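# Find the hidden split bed slat and move it onto the table

## Task

Six loose slats lie in a bed frame, and one of them has an internal split with no visible crack. Pressing on the slats is allowed. Lift the split slat out and set it on the table so that it touches no part of the frame and no part of it extends past any table edge. The other five slats must finish seated in the frame and stay there without any help from the robot. At the end, open the gripper and move the arm away from everything.

## Robot and tools

Robot: a single seven-joint xArm7 arm with a two-finger parallel gripper. There is one arm, so every motion command carries one pose row, never a list per arm.

Frame: all poses are in the scene frame. Its origin is on the table top directly beneath the arm's base, +z points up, and +y is to the left when facing along +x. The base may be slightly tilted relative to the table. The reported hand position grows less accurate at long reach.

Gripper geometry: the fingers point along the gripper's own +z axis and close along its y axis. end_effector_position is the spot between the finger pads when they are shut, about 2 cm short of the fingertips. Closing pushes the tips roughly 10 mm further out along +z.

The pose row (8 numbers, in this order): x, y, z, qw, qx, qy, qz, opening. x, y, z are an absolute target position in metres. qw..qz are an absolute orientation quaternion with w first. opening runs from -1 (closed) to +1 (fully open, 0.084 m). Nothing in a row is an offset. To hold an orientation, repeat the intended quaternion in every row rather than copying the reported one, which may have drifted.

execute_actions: the argument actions is a list holding at most one item. An empty list just returns the current state. An action item is {"rows": [...], "steps": n}. It takes 1 to 15 rows and n from 1 to 15 (default 15). Each step lasts 1/30 s and applies one row, and the last row repeats if rows run out. A wait item is {"steps": n} with n up to 300. It is counted from the previous result, so your reply time is part of it. The optional pictures boolean turns the camera images on or off. A call is refused, and nothing is sent, if any target lies more than 0.6 m from the last reported position along any gripper axis. On each step the command is clipped to within 70 mm and 16 degrees of the measured pose. After an action ends, the arm only finishes reaching the last clipped pose, so check the result and send the remainder.

move: target is one 8-number absolute row as above. speed is in m/s, from 0.002 to 0.5, default 0.25, and turning is capped at twice that value in rad/s. The gripper follows a straight path lasting 0.5 to 10 s; longer paths are cut off at 10 s. The path ignores obstacles, and the opening is applied when the move starts. Faster contact hits harder, and aiming further past a contact pushes harder. The result adds a "move:" line giving how the move ended (done, off_target, moving, held, fault), which limits acted (paced means the pose was clipped; held means some steps were blocked, after which the arm may surge faster than speed), and the remaining distance to target.

wait: seconds, from 0 to 10. Sends nothing new; the arm keeps heading to its last clipped pose, and the fingers finish any motion already under way.

zoom_image: camera is cam_high, cam_low or cam_wrist. region is [x0, y0, x1, y1] in pixels of that camera's latest 896x504 image, with (0,0) at the top left and at most 504x504 in size. It shows a closer view.

read_manual: section "licences" only. It returns legal text and does not move anything.

finished_scene: scene is an integer. Call it only after the slat is placed and the arm has released it and backed away.

Result lines: the state line gives the gripper's position, quaternion and velocities. grip_measured is the measured finger opening on the same -1..1 scale. To keep hold of something, command an opening clearly below grip_measured; a bigger gap squeezes harder, up to about 24 N per pad for parts up to about 6 cm wide. A "pose unreachable" line and HELD marks show steps that the clearance check changed or blocked. The mounting block under the base counts as part of the arm for that check. A "Hand target" line shows where the controller is currently driving. Joint ranges (rad): waist and both rolls and wrist roll ±6.283, shoulder -2.059..2.094, elbow -0.192..3.927, wrist pitch -1.693..3.142. Joint targets move at up to 3.14 rad/s. The elbow cannot straighten fully. When position and orientation conflict, position wins.

Hazards: if contact torque reaches a joint's load limit (waist and shoulder 44, upper arm roll, elbow and forearm roll 26.4, wrist pitch and wrist roll 17.6 N m, held weight included), the arm backs off, freezes for 10 s and drops the rest of the call. Holding loads heats the motors: a MOTOR HOT warning appears from 65 °C, and at 80 °C the brakes lock until the motors cool (OVER-TEMPERATURE FAULT). Pushing anything off the table fails the task. Drops, slips, slams, hard hits and very forceful pressing are also penalised. So probe the slats with slow, gentle presses, which may reveal the weak one by how much it gives. Lift and set down gently, and avoid disturbing the other slats or the frame.

Each tool is called after ">>>" as a command line: name --argument value for each argument, lists and objects as JSON in quotes; but a table of rows of numbers goes row by row, as --pt "numbers of a row", without its own name.

## Session

>>> execute_actions --actions '[]'

Scene clock: 0.00 s of 5100.00 s.
end_effector_position=(+0.5002, +0.1276, +0.2450) grip_measured=+1.00 end_effector_quat_wxyz=(+0.047, -0.456, +0.471, +0.753) end_effector_velocity=(-0.000, -0.000, +0.000) end_effector_angular_velocity=(+0.000, -0.001, -0.000)
Joint positions: [ 0.153  0.144 -0.255  1.361  0.812  1.928  0.869  0.084]
Joint velocities: [ 0.001 -0.    -0.001 -0.    -0.    -0.    -0.001  0.   ]
Hand target: +0.500, +0.128, +0.245; +0.047, -0.456, +0.471, +0.753

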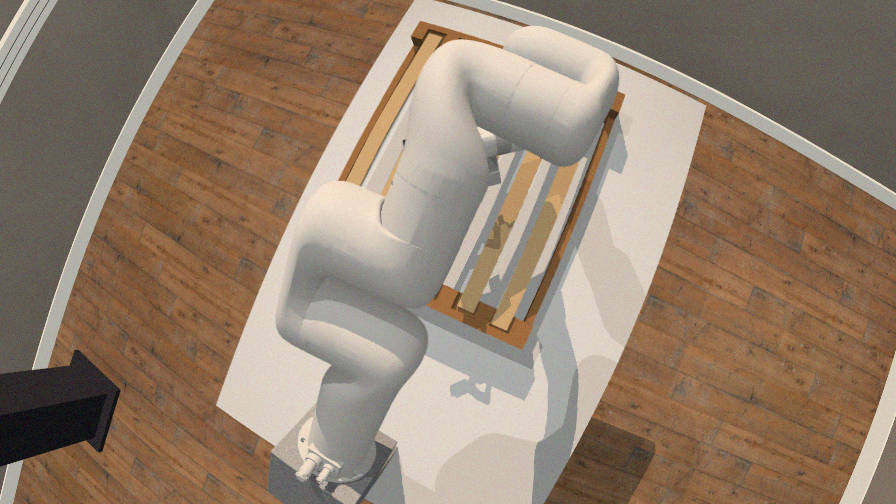

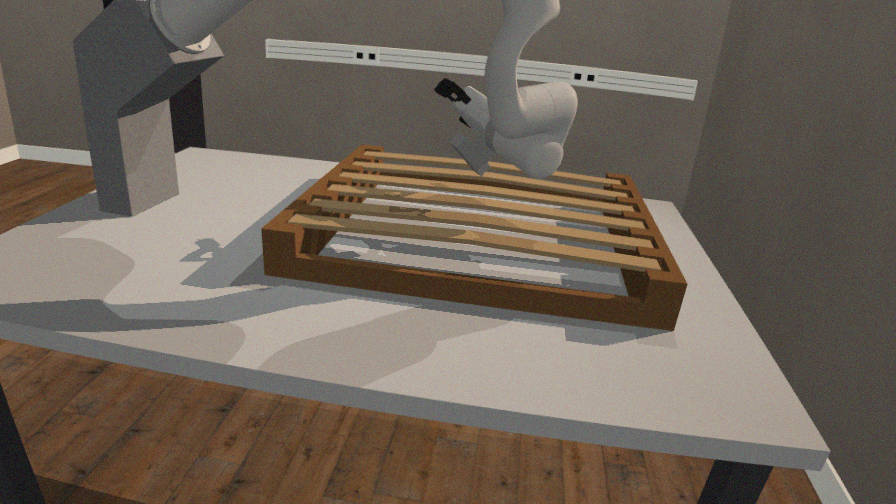

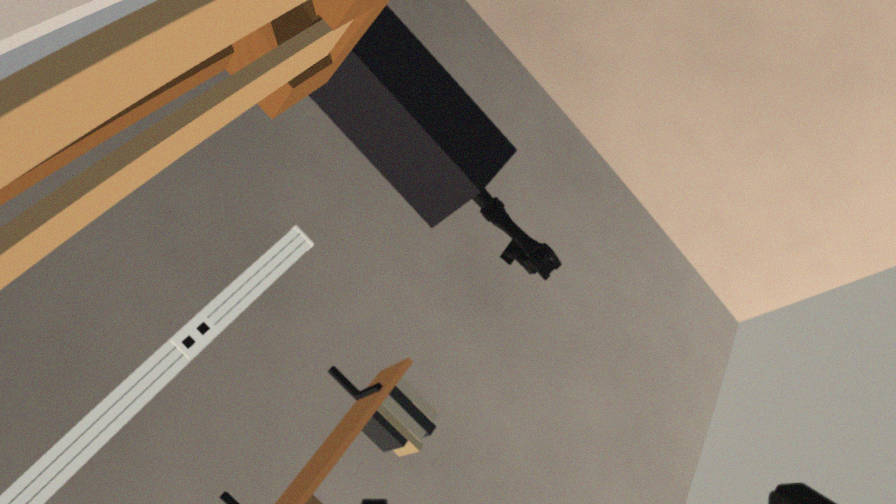

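>>> move --target '[0.58,0.05,0.36,0,1,0,0,-1]' --speed 0.3

Scene clock: 11.03 s of 5100.00 s.
end_effector_position=(+0.5808, +0.0505, +0.3615) grip_measured=-1.00 end_effector_quat_wxyz=(-0.004, +1.000, -0.001, -0.001) end_effector_velocity=(+0.000, -0.000, +0.000) end_effector_angular_velocity=(+0.000, -0.005, +0.003)
Joint positions: [ 0.26  -1.092  0.117  0.581 -0.327  0.772  0.441  0.   ]
Joint velocities: [-0.    -0.004 -0.001 -0.004 -0.003 -0.006 -0.002  0.   ]
Hand target: +0.581, +0.050, +0.362; -0.004, +1.000, -0.001, -0.000
Off the commanded pose: 0.002 m, 0 deg.
After step 90, 3.90 s passed at rest.
move: done

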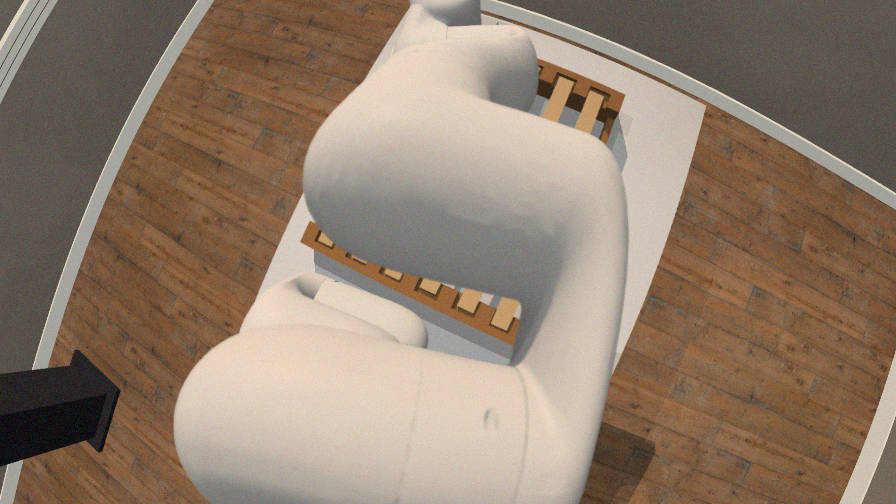

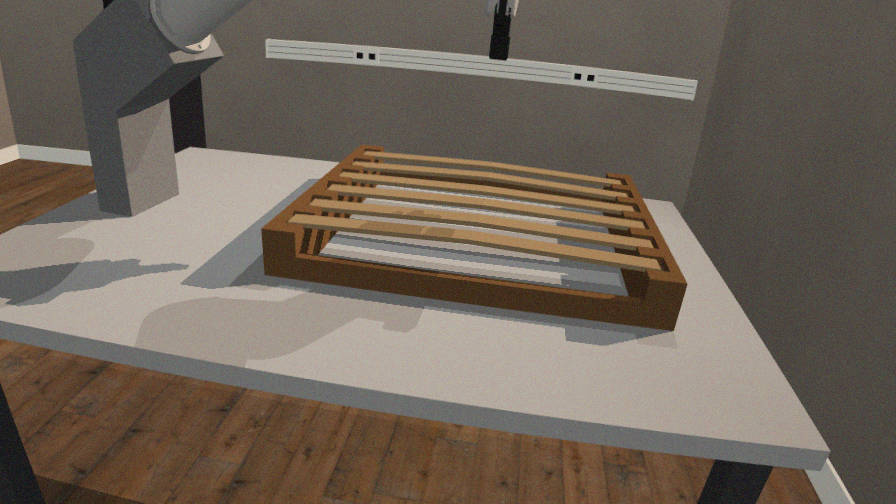

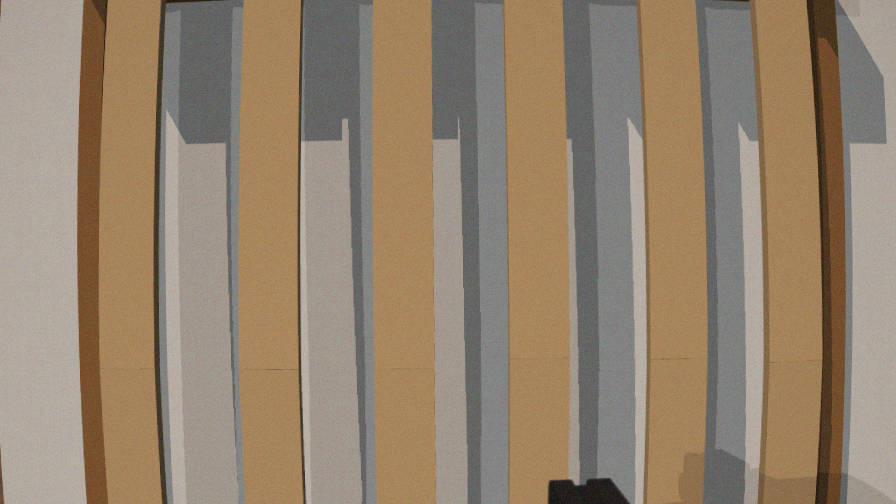

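>>> move --target '[0.578,0.026,0.135,0,1,0,0,-1]'

>>> move --target '[0.578,0.026,0.105,0,1,0,0,-1]' --speed 0.02

Scene clock: 21.73 s of 5100.00 s.
end_effector_position=(+0.5781, +0.0257, +0.1351) grip_measured=-1.00 end_effector_quat_wxyz=(+0.000, +1.000, -0.000, +0.000) end_effector_velocity=(-0.001, -0.000, -0.002) end_effector_angular_velocity=(-0.013, -0.008, -0.002)
Joint positions: [-0.11  -0.367  0.135  0.641 -0.706  0.037  0.688  0.   ]
Joint velocities: [-0.067  0.004  0.057  0.002 -0.039 -0.016  0.051  0.   ]
Hand target: +0.578, +0.026, +0.135; +0.001, +1.000, -0.000, +0.000
Off the commanded pose: 0.000 m, 0 deg.
After step 90, 6.20 s passed at rest.
move: done

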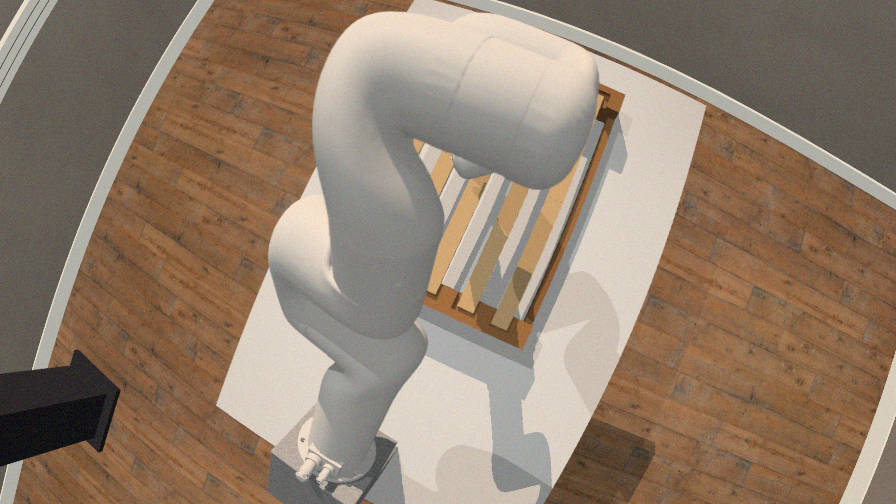

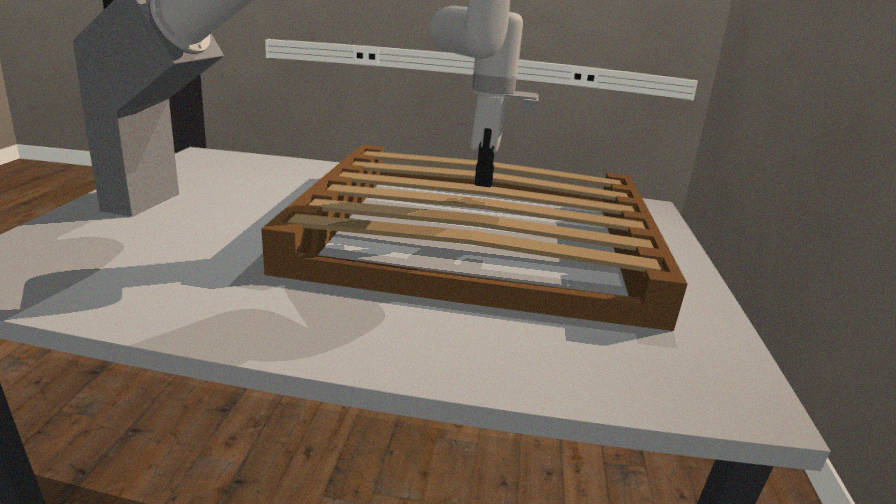

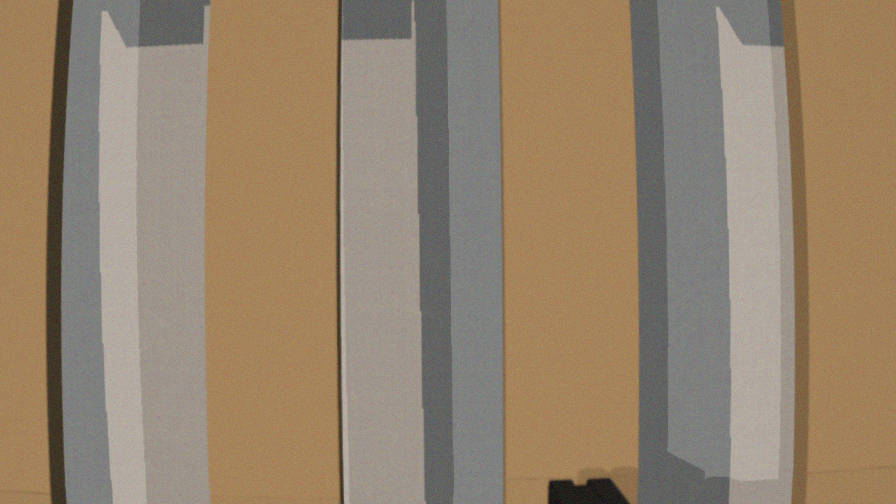

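Scene clock: 23.50 s of 5100.00 s.
end_effector_position=(+0.5780, +0.0260, +0.1052) grip_measured=-1.00 end_effector_quat_wxyz=(-0.000, +1.000, -0.000, -0.000) end_effector_velocity=(+0.001, +0.001, -0.000) end_effector_angular_velocity=(-0.001, -0.007, +0.001)
Joint positions: [-0.292 -0.258  0.28   0.71  -0.831 -0.028  0.812  0.   ]
Joint velocities: [-0.037  0.001  0.034  0.005 -0.027 -0.008  0.03   0.   ]
Hand target: +0.578, +0.026, +0.105; -0.000, +1.000, -0.000, -0.000
Off the commanded pose: 0.000 m, 0 deg.
move: done

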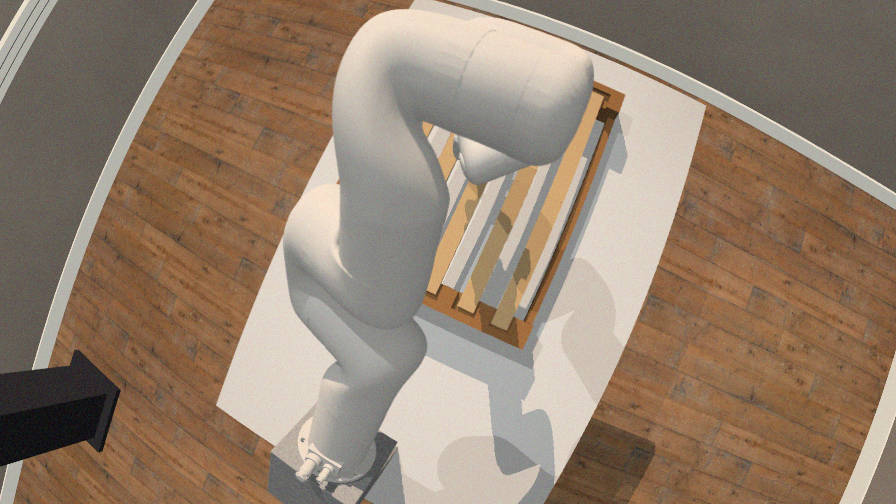

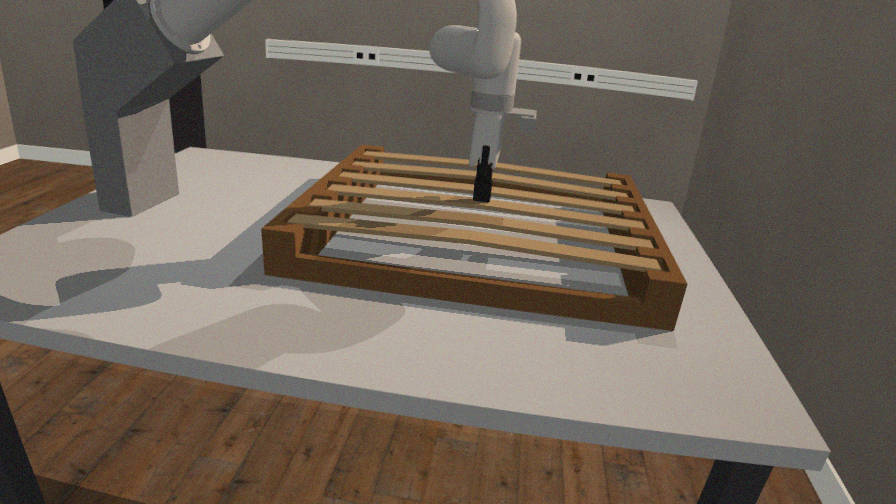

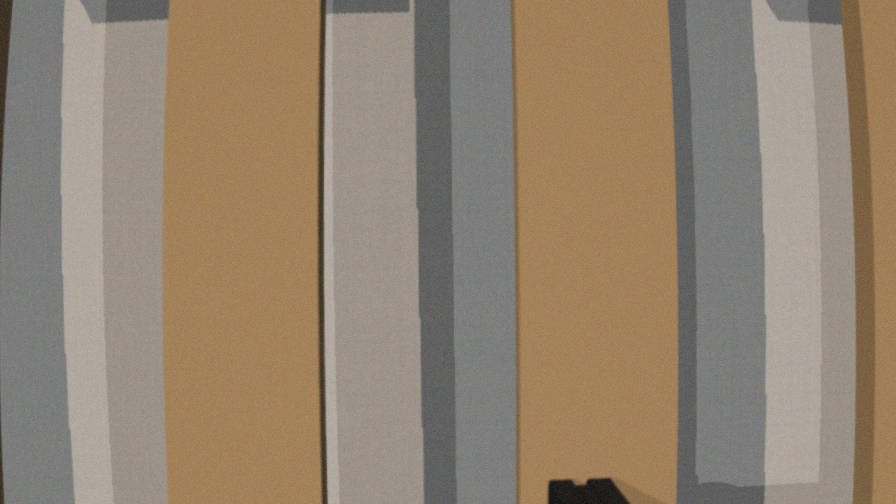

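>>> move --target '[0.578,0.026,0.09,0,1,0,0,-1]' --speed 0.015

Scene clock: 34.27 s of 5100.00 s.
end_effector_position=(+0.5788, +0.0262, +0.0911) grip_measured=-1.00 end_effector_quat_wxyz=(-0.000, +1.000, +0.001, +0.001) end_effector_velocity=(+0.000, +0.000, -0.001) end_effector_angular_velocity=(-0.006, -0.005, +0.000)
Joint positions: [-0.43  -0.209  0.398  0.757 -0.939 -0.052  0.916  0.   ]
Joint velocities: [-0.056 -0.001  0.05   0.007 -0.044 -0.006  0.049  0.   ]
Hand target: +0.578, +0.026, +0.090; -0.000, +1.000, -0.000, -0.000
Off the commanded pose: 0.001 m, 0 deg.
After step 90, 6.50 s passed at rest.
move: done

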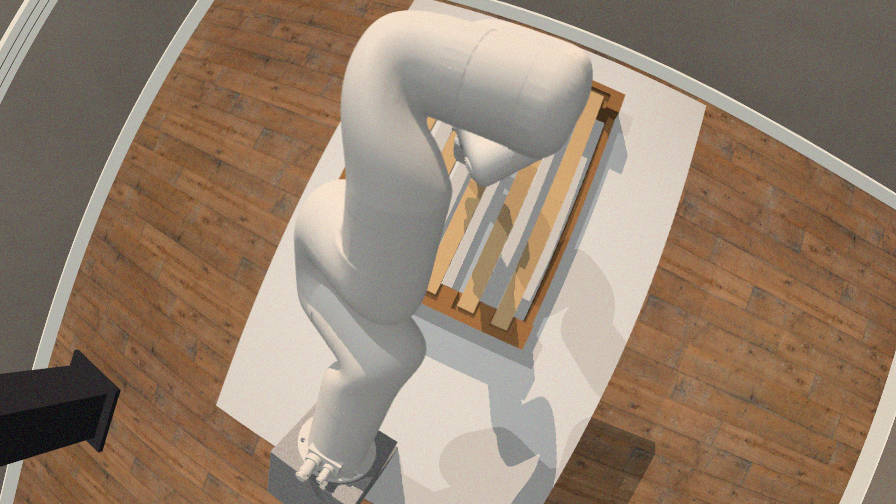

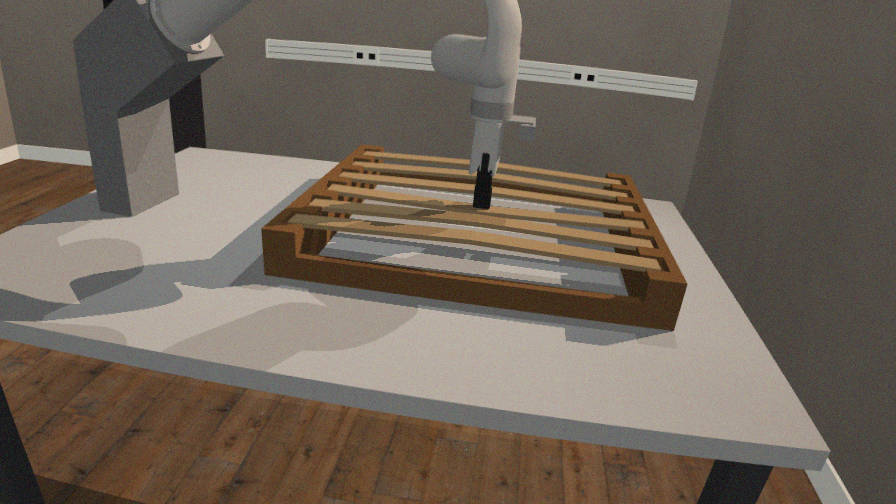

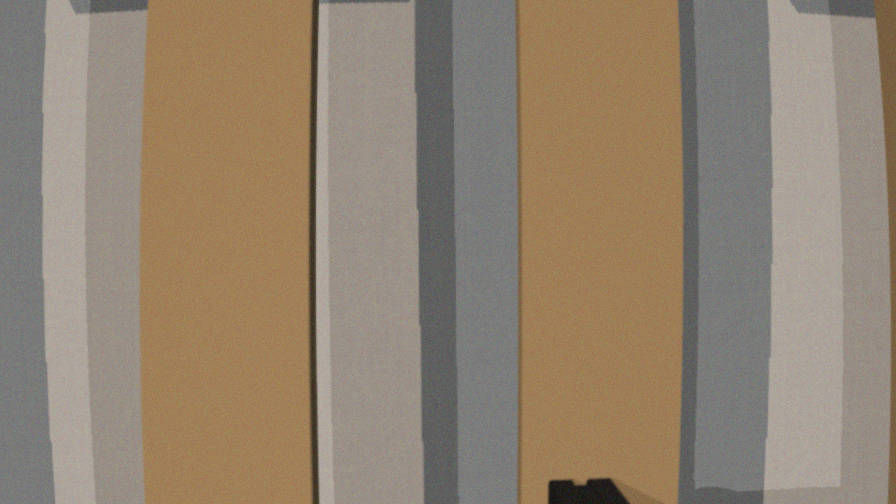

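>>> execute_actions --actions '[{"rows":[[0.578,0.026,0.1,0,1,0,0,-1],[0.578,0.026,0.11,0,1,0,0,-1],[0.578,0.026,0.118,0,1,0,0,-1],[0.578,0.026,0.118,0,1,0,0,-1],[0.578,0.026,0.118,0,1,0,0,-1],[0.578,0.015,0.118,0,1,0,0,-1],[0.578,0,0.118,0,1,0,0,-1],[0.578,-0.015,0.118,0,1,0,0,-1],[0.578,-0.03,0.118,0,1,0,0,-1],[0.578,-0.045,0.118,0,1,0,0,-1],[0.578,-0.064,0.118,0,1,0,0,-1]]}]' --pictures false

>>> move --target '[0.578,-0.064,0.09,0,1,0,0,-1]' --speed 0.02

Scene clock: 46.93 s of 5100.00 s.
end_effector_position=(+0.5743, -0.0567, +0.1165) grip_measured=-1.00 end_effector_quat_wxyz=(+0.031, +0.999, -0.007, +0.025) end_effector_velocity=(-0.010, -0.230, +0.008) end_effector_angular_velocity=(-0.107, -0.065, -0.033)
Joint positions: [-0.341 -0.292  0.127  0.651 -0.87  -0.145  0.728  0.   ]
Joint velocities: [ 0.448  0.098 -0.957 -0.026 -0.011 -0.205 -0.45   0.   ]
Hand target: +0.576, -0.064, +0.117; +0.026, +0.999, -0.000, +0.028
Off the commanded pose: 0.008 m, 5 deg.
Steps of this call (steps 1 to 90: nothing new was sent; then 9.17 s passed at rest; steps 91 to 105: all 15 steps of this action). Readings (end_effector_position):
91: (+0.5798, +0.0260, +0.0916)
92: (+0.5798, +0.0260, +0.0925)
94: (+0.5796, +0.0261, +0.0990)
98: (+0.5753, +0.0193, +0.1108)
105: the state above

Scene clock: 49.50 s of 5100.00 s.
end_effector_position=(+0.5809, -0.0644, +0.0924) grip_measured=-1.00 end_effector_quat_wxyz=(+0.001, +1.000, -0.000, +0.004) end_effector_velocity=(-0.000, -0.000, +0.000) end_effector_angular_velocity=(+0.010, +0.008, -0.001)
Joint positions: [ 0.227 -0.21  -0.403  0.718 -0.689 -0.086  0.46   0.   ]
Joint velocities: [ 0.095 -0.011 -0.084 -0.002  0.05   0.016 -0.059  0.   ]
Hand target: +0.578, -0.064, +0.090; +0.001, +1.000, +0.001, +0.000
Off the commanded pose: 0.004 m, 0 deg.
move: off_target

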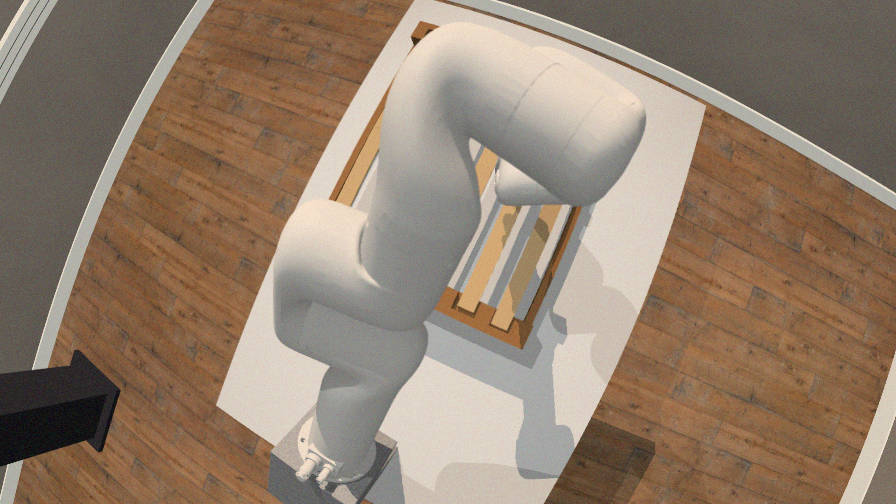

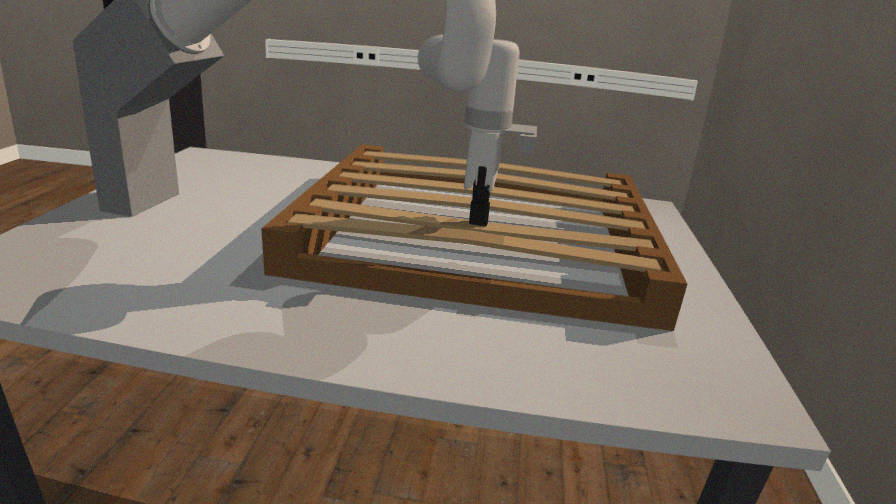

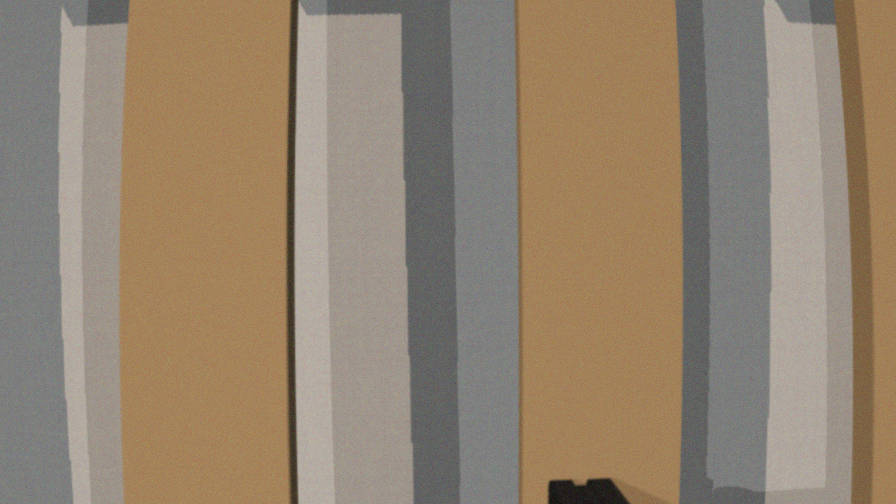

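>>> move --target '[0.578,-0.064,0.12,0,1,0,0,-1]' --speed 0.1

>>> move --target '[0.578,0.111,0.115,0,1,0,0,-1]' --speed 0.15

>>> move --target '[0.578,0.111,0.09,0,1,0,0,-1]' --speed 0.02

>>> execute_actions --actions '[{"steps":30}]' --pictures false

Scene clock: 62.33 s of 5100.00 s.
end_effector_position=(+0.5776, -0.0640, +0.1196) grip_measured=-1.00 end_effector_quat_wxyz=(-0.000, +1.000, -0.000, -0.001) end_effector_velocity=(+0.003, +0.001, +0.002) end_effector_angular_velocity=(+0.002, -0.006, -0.000)
Joint positions: [ 0.257 -0.328 -0.417  0.662 -0.682 -0.008  0.429  0.   ]
Joint velocities: [ 0.004 -0.008 -0.001 -0.     0.001  0.001 -0.002  0.   ]
Hand target: +0.578, -0.064, +0.120; -0.000, +1.000, -0.000, -0.000
Off the commanded pose: 0.001 m, 0 deg.
After step 90, 8.97 s passed at rest.
move: done

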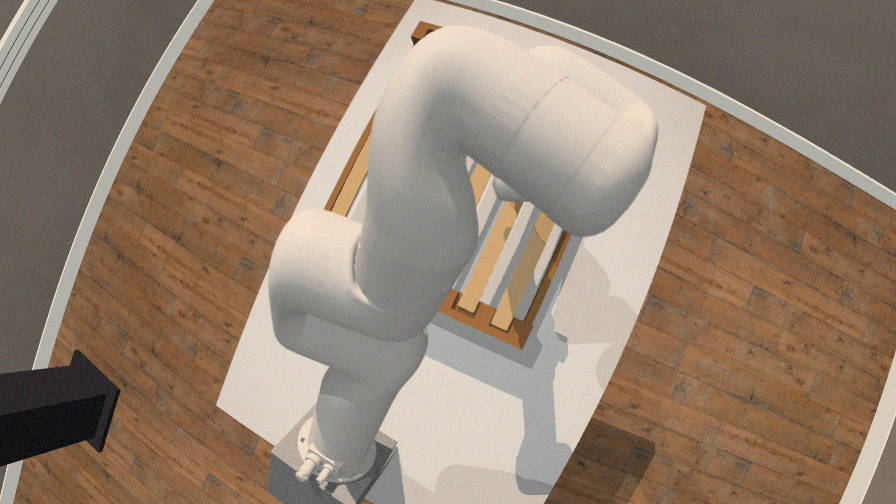

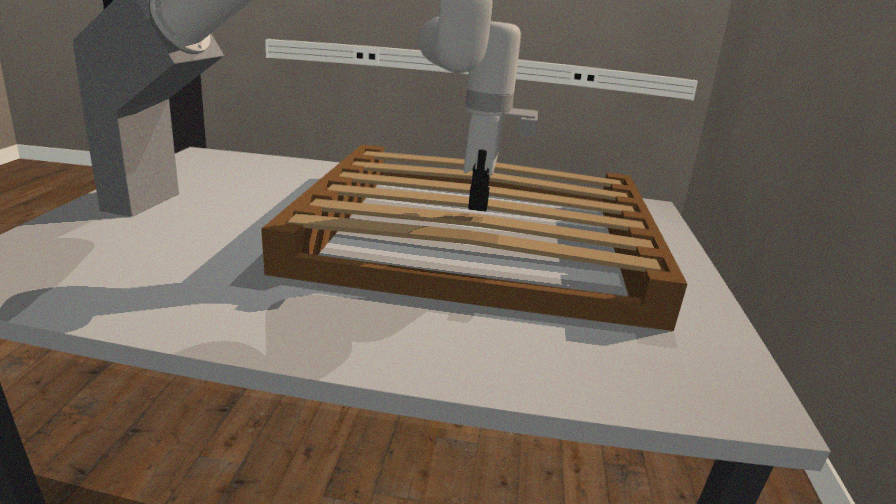

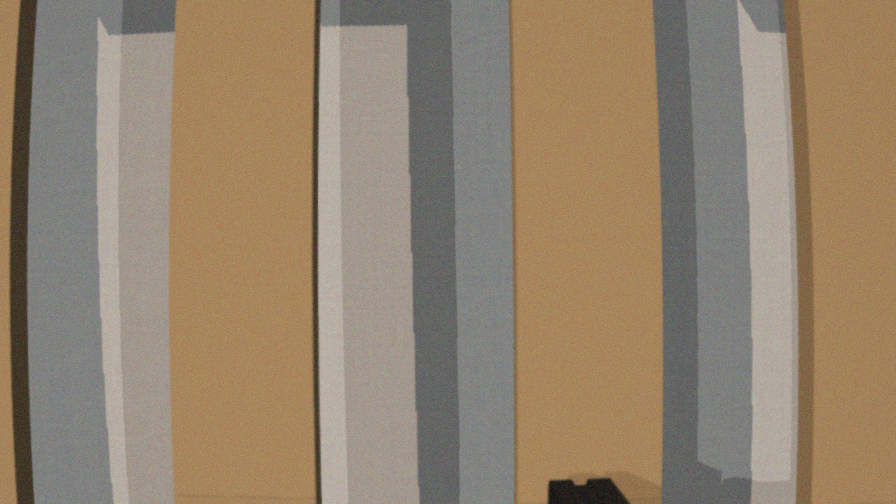

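Scene clock: 63.97 s of 5100.00 s.
end_effector_position=(+0.5779, +0.1112, +0.1151) grip_measured=-1.00 end_effector_quat_wxyz=(-0.001, +1.000, -0.001, -0.002) end_effector_velocity=(+0.000, +0.005, +0.001) end_effector_angular_velocity=(-0.001, -0.015, +0.003)
Joint positions: [-0.077 -0.233  0.284  0.804 -1.136  0.179  1.233  0.   ]
Joint velocities: [-0.017  0.     0.025  0.005 -0.06  -0.     0.064  0.   ]
Hand target: +0.578, +0.112, +0.115; -0.001, +1.000, -0.001, -0.001
Off the commanded pose: 0.000 m, 0 deg.
move: done

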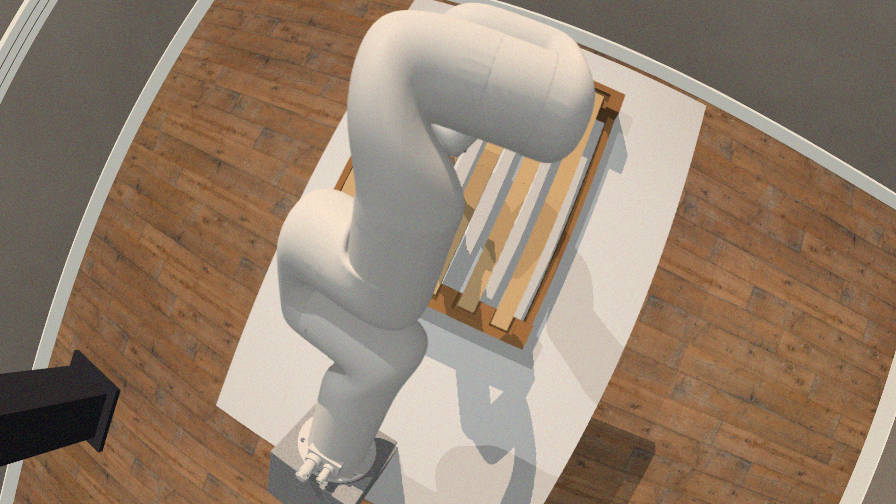

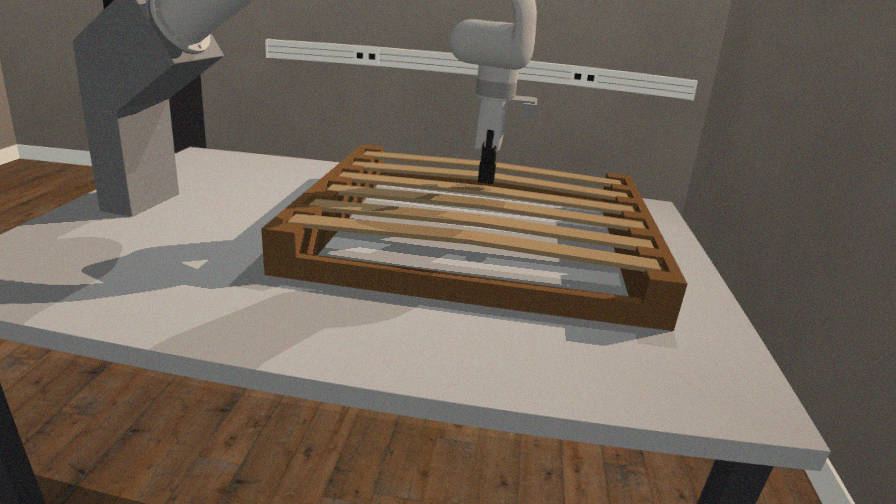

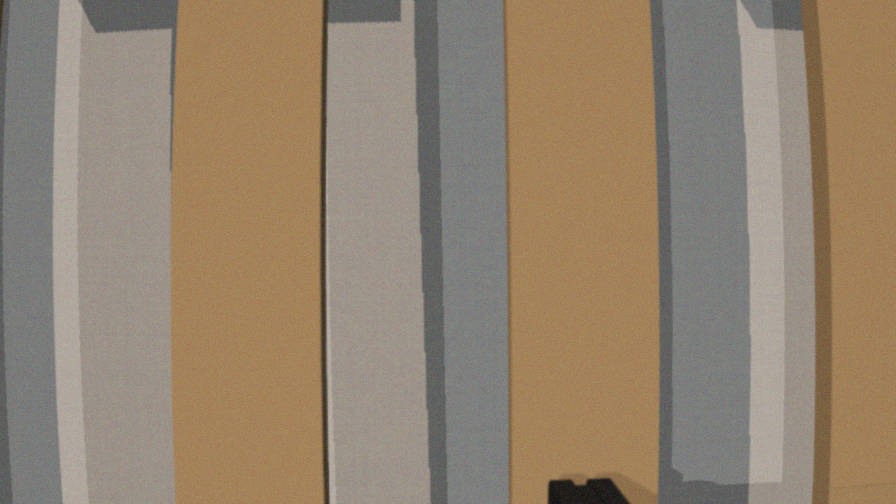

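Scene clock: 65.47 s of 5100.00 s.
end_effector_position=(+0.5779, +0.1111, +0.0901) grip_measured=-1.00 end_effector_quat_wxyz=(-0.000, +1.000, +0.000, -0.000) end_effector_velocity=(+0.000, -0.001, -0.001) end_effector_angular_velocity=(-0.002, -0.003, +0.001)
Joint positions: [-0.121 -0.141  0.315  0.874 -1.289  0.176  1.363  0.   ]
Joint velocities: [-0.004  0.004  0.002  0.004 -0.017  0.     0.014  0.   ]
Hand target: +0.578, +0.111, +0.090; +0.000, +1.000, +0.000, -0.000
Off the commanded pose: 0.000 m, 0 deg.
move: done

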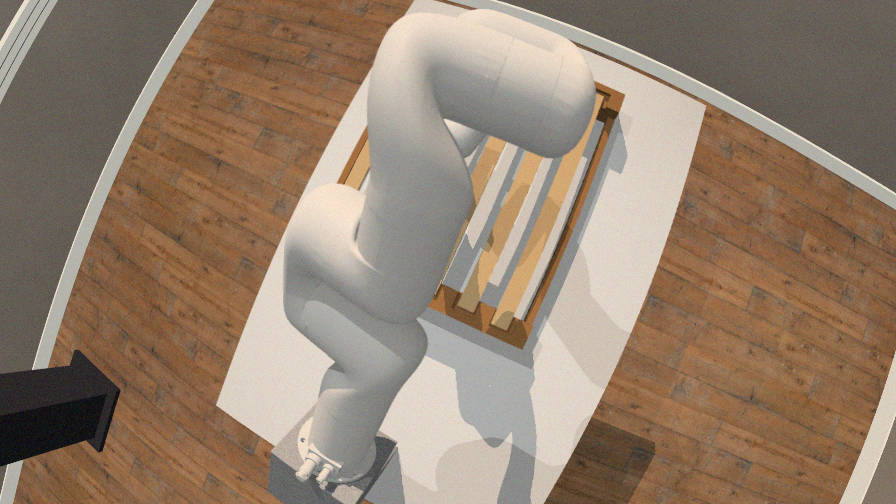

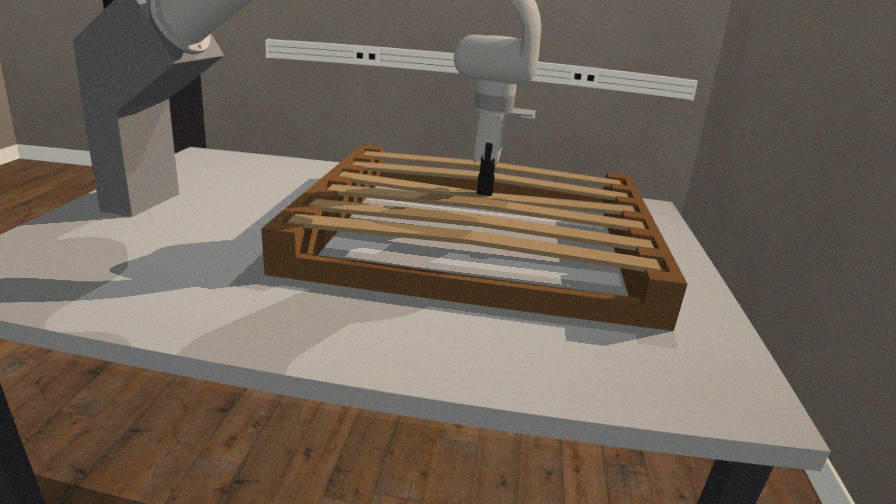

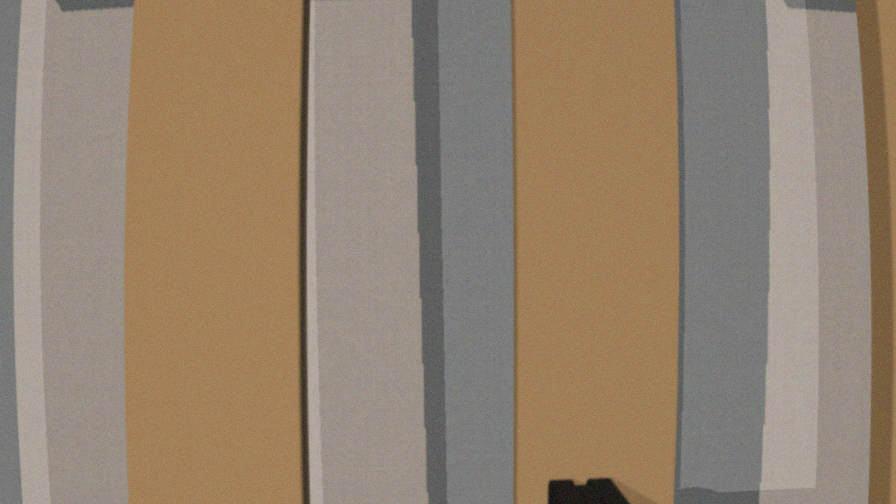

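Scene clock: 66.47 s of 5100.00 s.
end_effector_position=(+0.5778, +0.1110, +0.0900) grip_measured=-1.00 end_effector_quat_wxyz=(+0.000, +1.000, +0.000, -0.000) end_effector_velocity=(-0.000, +0.001, +0.000) end_effector_angular_velocity=(+0.001, -0.000, +0.000)
Joint positions: [-0.121 -0.14   0.315  0.875 -1.29   0.177  1.364  0.   ]
Joint velocities: [ 0.001 -0.     0.001 -0.     0.     0.     0.     0.   ]
Hand target: +0.578, +0.111, +0.090; +0.000, +1.000, +0.000, -0.000
Off the commanded pose: 0.000 m, 0 deg.
Steps of this call (steps 1 to 30: nothing new was sent). Readings (end_effector_position):
1: (+0.5779, +0.1111, +0.0901)
2: (+0.5779, +0.1111, +0.0901)
4: (+0.5779, +0.1111, +0.0900)
8: (+0.5779, +0.1111, +0.0900)
30: the state above

>>> move --target '[0.578,0.111,0.084,0,1,0,0,-1]' --speed 0.01

>>> move --target '[0.578,0.111,0.115,0,1,0,0,-1]' --speed 0.1

Scene clock: 76.10 s of 5100.00 s.
end_effector_position=(+0.5779, +0.1110, +0.0840) grip_measured=-1.00 end_effector_quat_wxyz=(+0.000, +1.000, +0.000, -0.000) end_effector_velocity=(+0.000, +0.000, -0.001) end_effector_angular_velocity=(+0.000, -0.001, -0.001)
Joint positions: [-0.127 -0.118  0.318  0.892 -1.322  0.178  1.39   0.   ]
Joint velocities: [-0.001  0.003  0.001  0.003 -0.009  0.     0.009  0.   ]
Hand target: +0.578, +0.111, +0.084; +0.000, +1.000, +0.000, -0.000
Off the commanded pose: 0.000 m, 0 deg.
After step 90, 5.83 s passed at rest.
move: done

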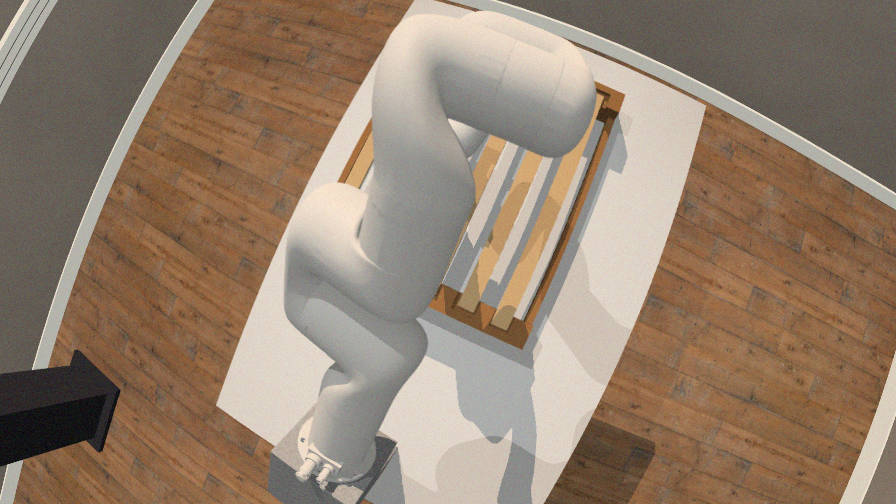

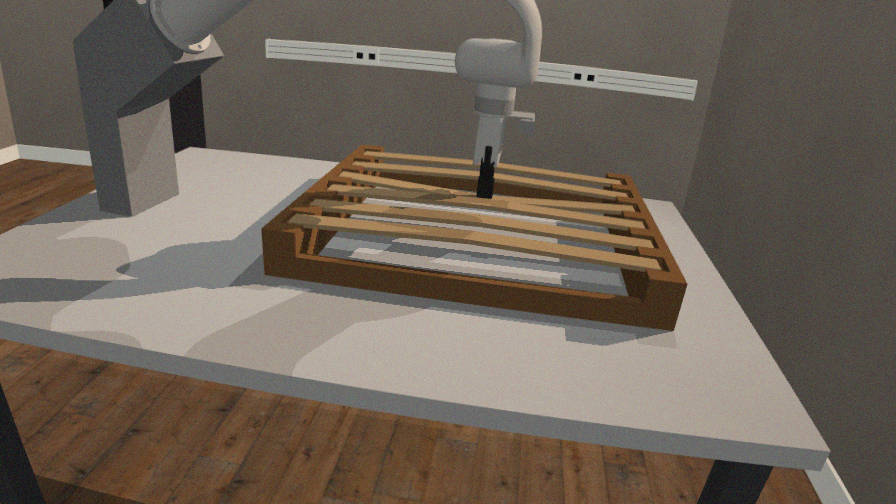

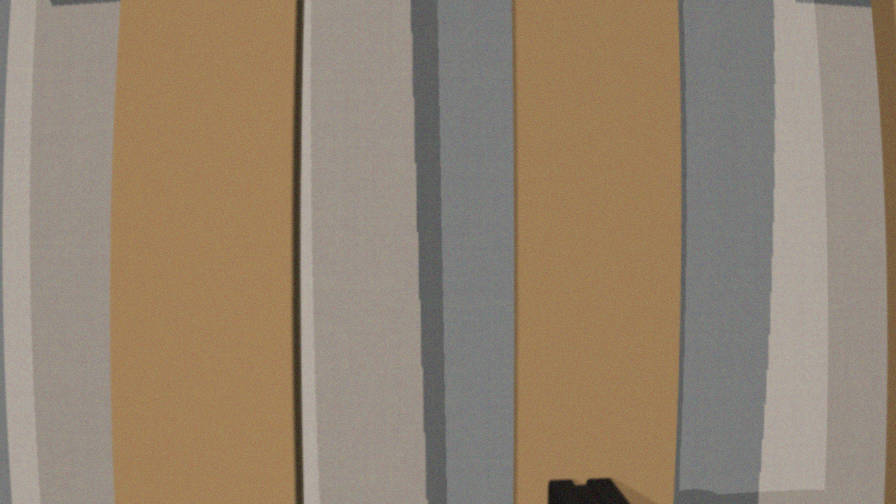

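Scene clock: 76.93 s of 5100.00 s.
end_effector_position=(+0.5780, +0.1109, +0.1148) grip_measured=-1.00 end_effector_quat_wxyz=(+0.000, +1.000, -0.000, +0.000) end_effector_velocity=(+0.000, -0.000, +0.001) end_effector_angular_velocity=(+0.000, +0.004, -0.000)
Joint positions: [-0.088 -0.233  0.294  0.805 -1.15   0.179  1.247  0.   ]
Joint velocities: [ 0.009 -0.004 -0.007 -0.003  0.027  0.003 -0.026  0.   ]
Hand target: +0.578, +0.111, +0.115; -0.000, +1.000, -0.000, +0.000
Off the commanded pose: 0.000 m, 0 deg.
move: done

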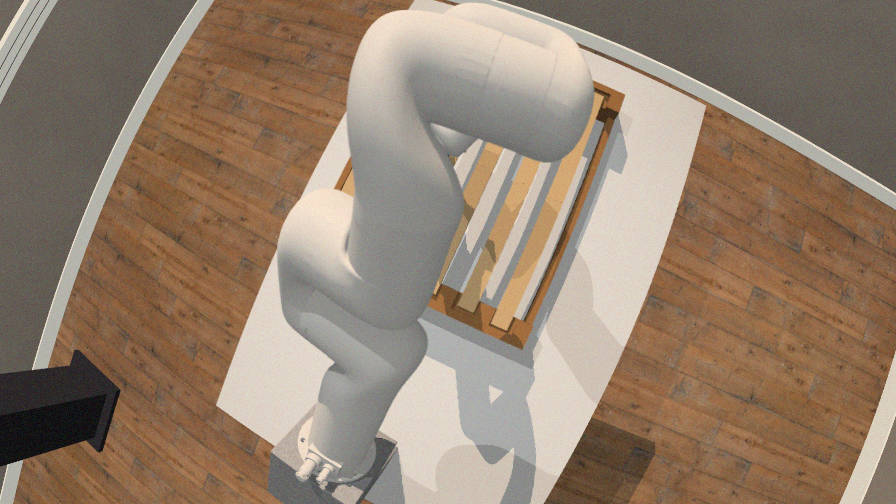

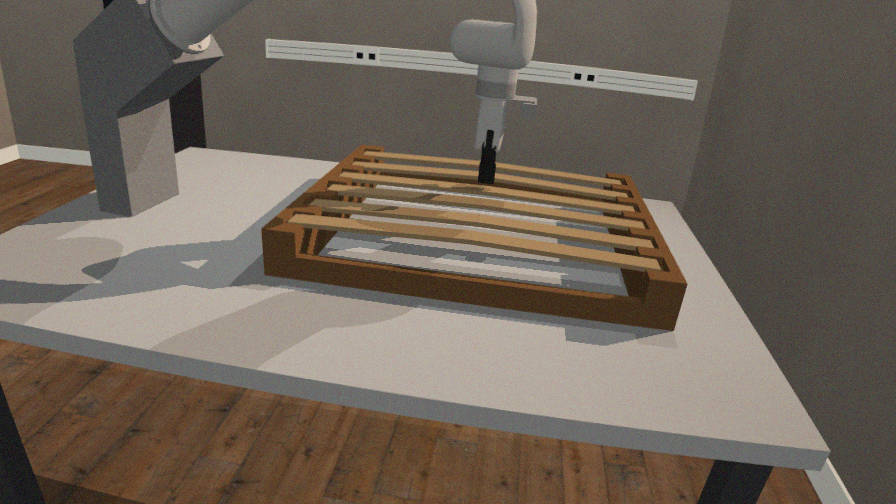

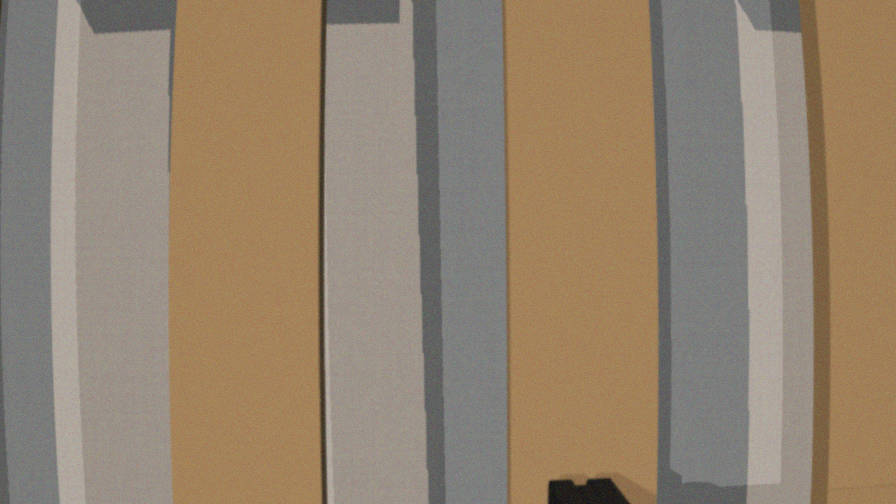

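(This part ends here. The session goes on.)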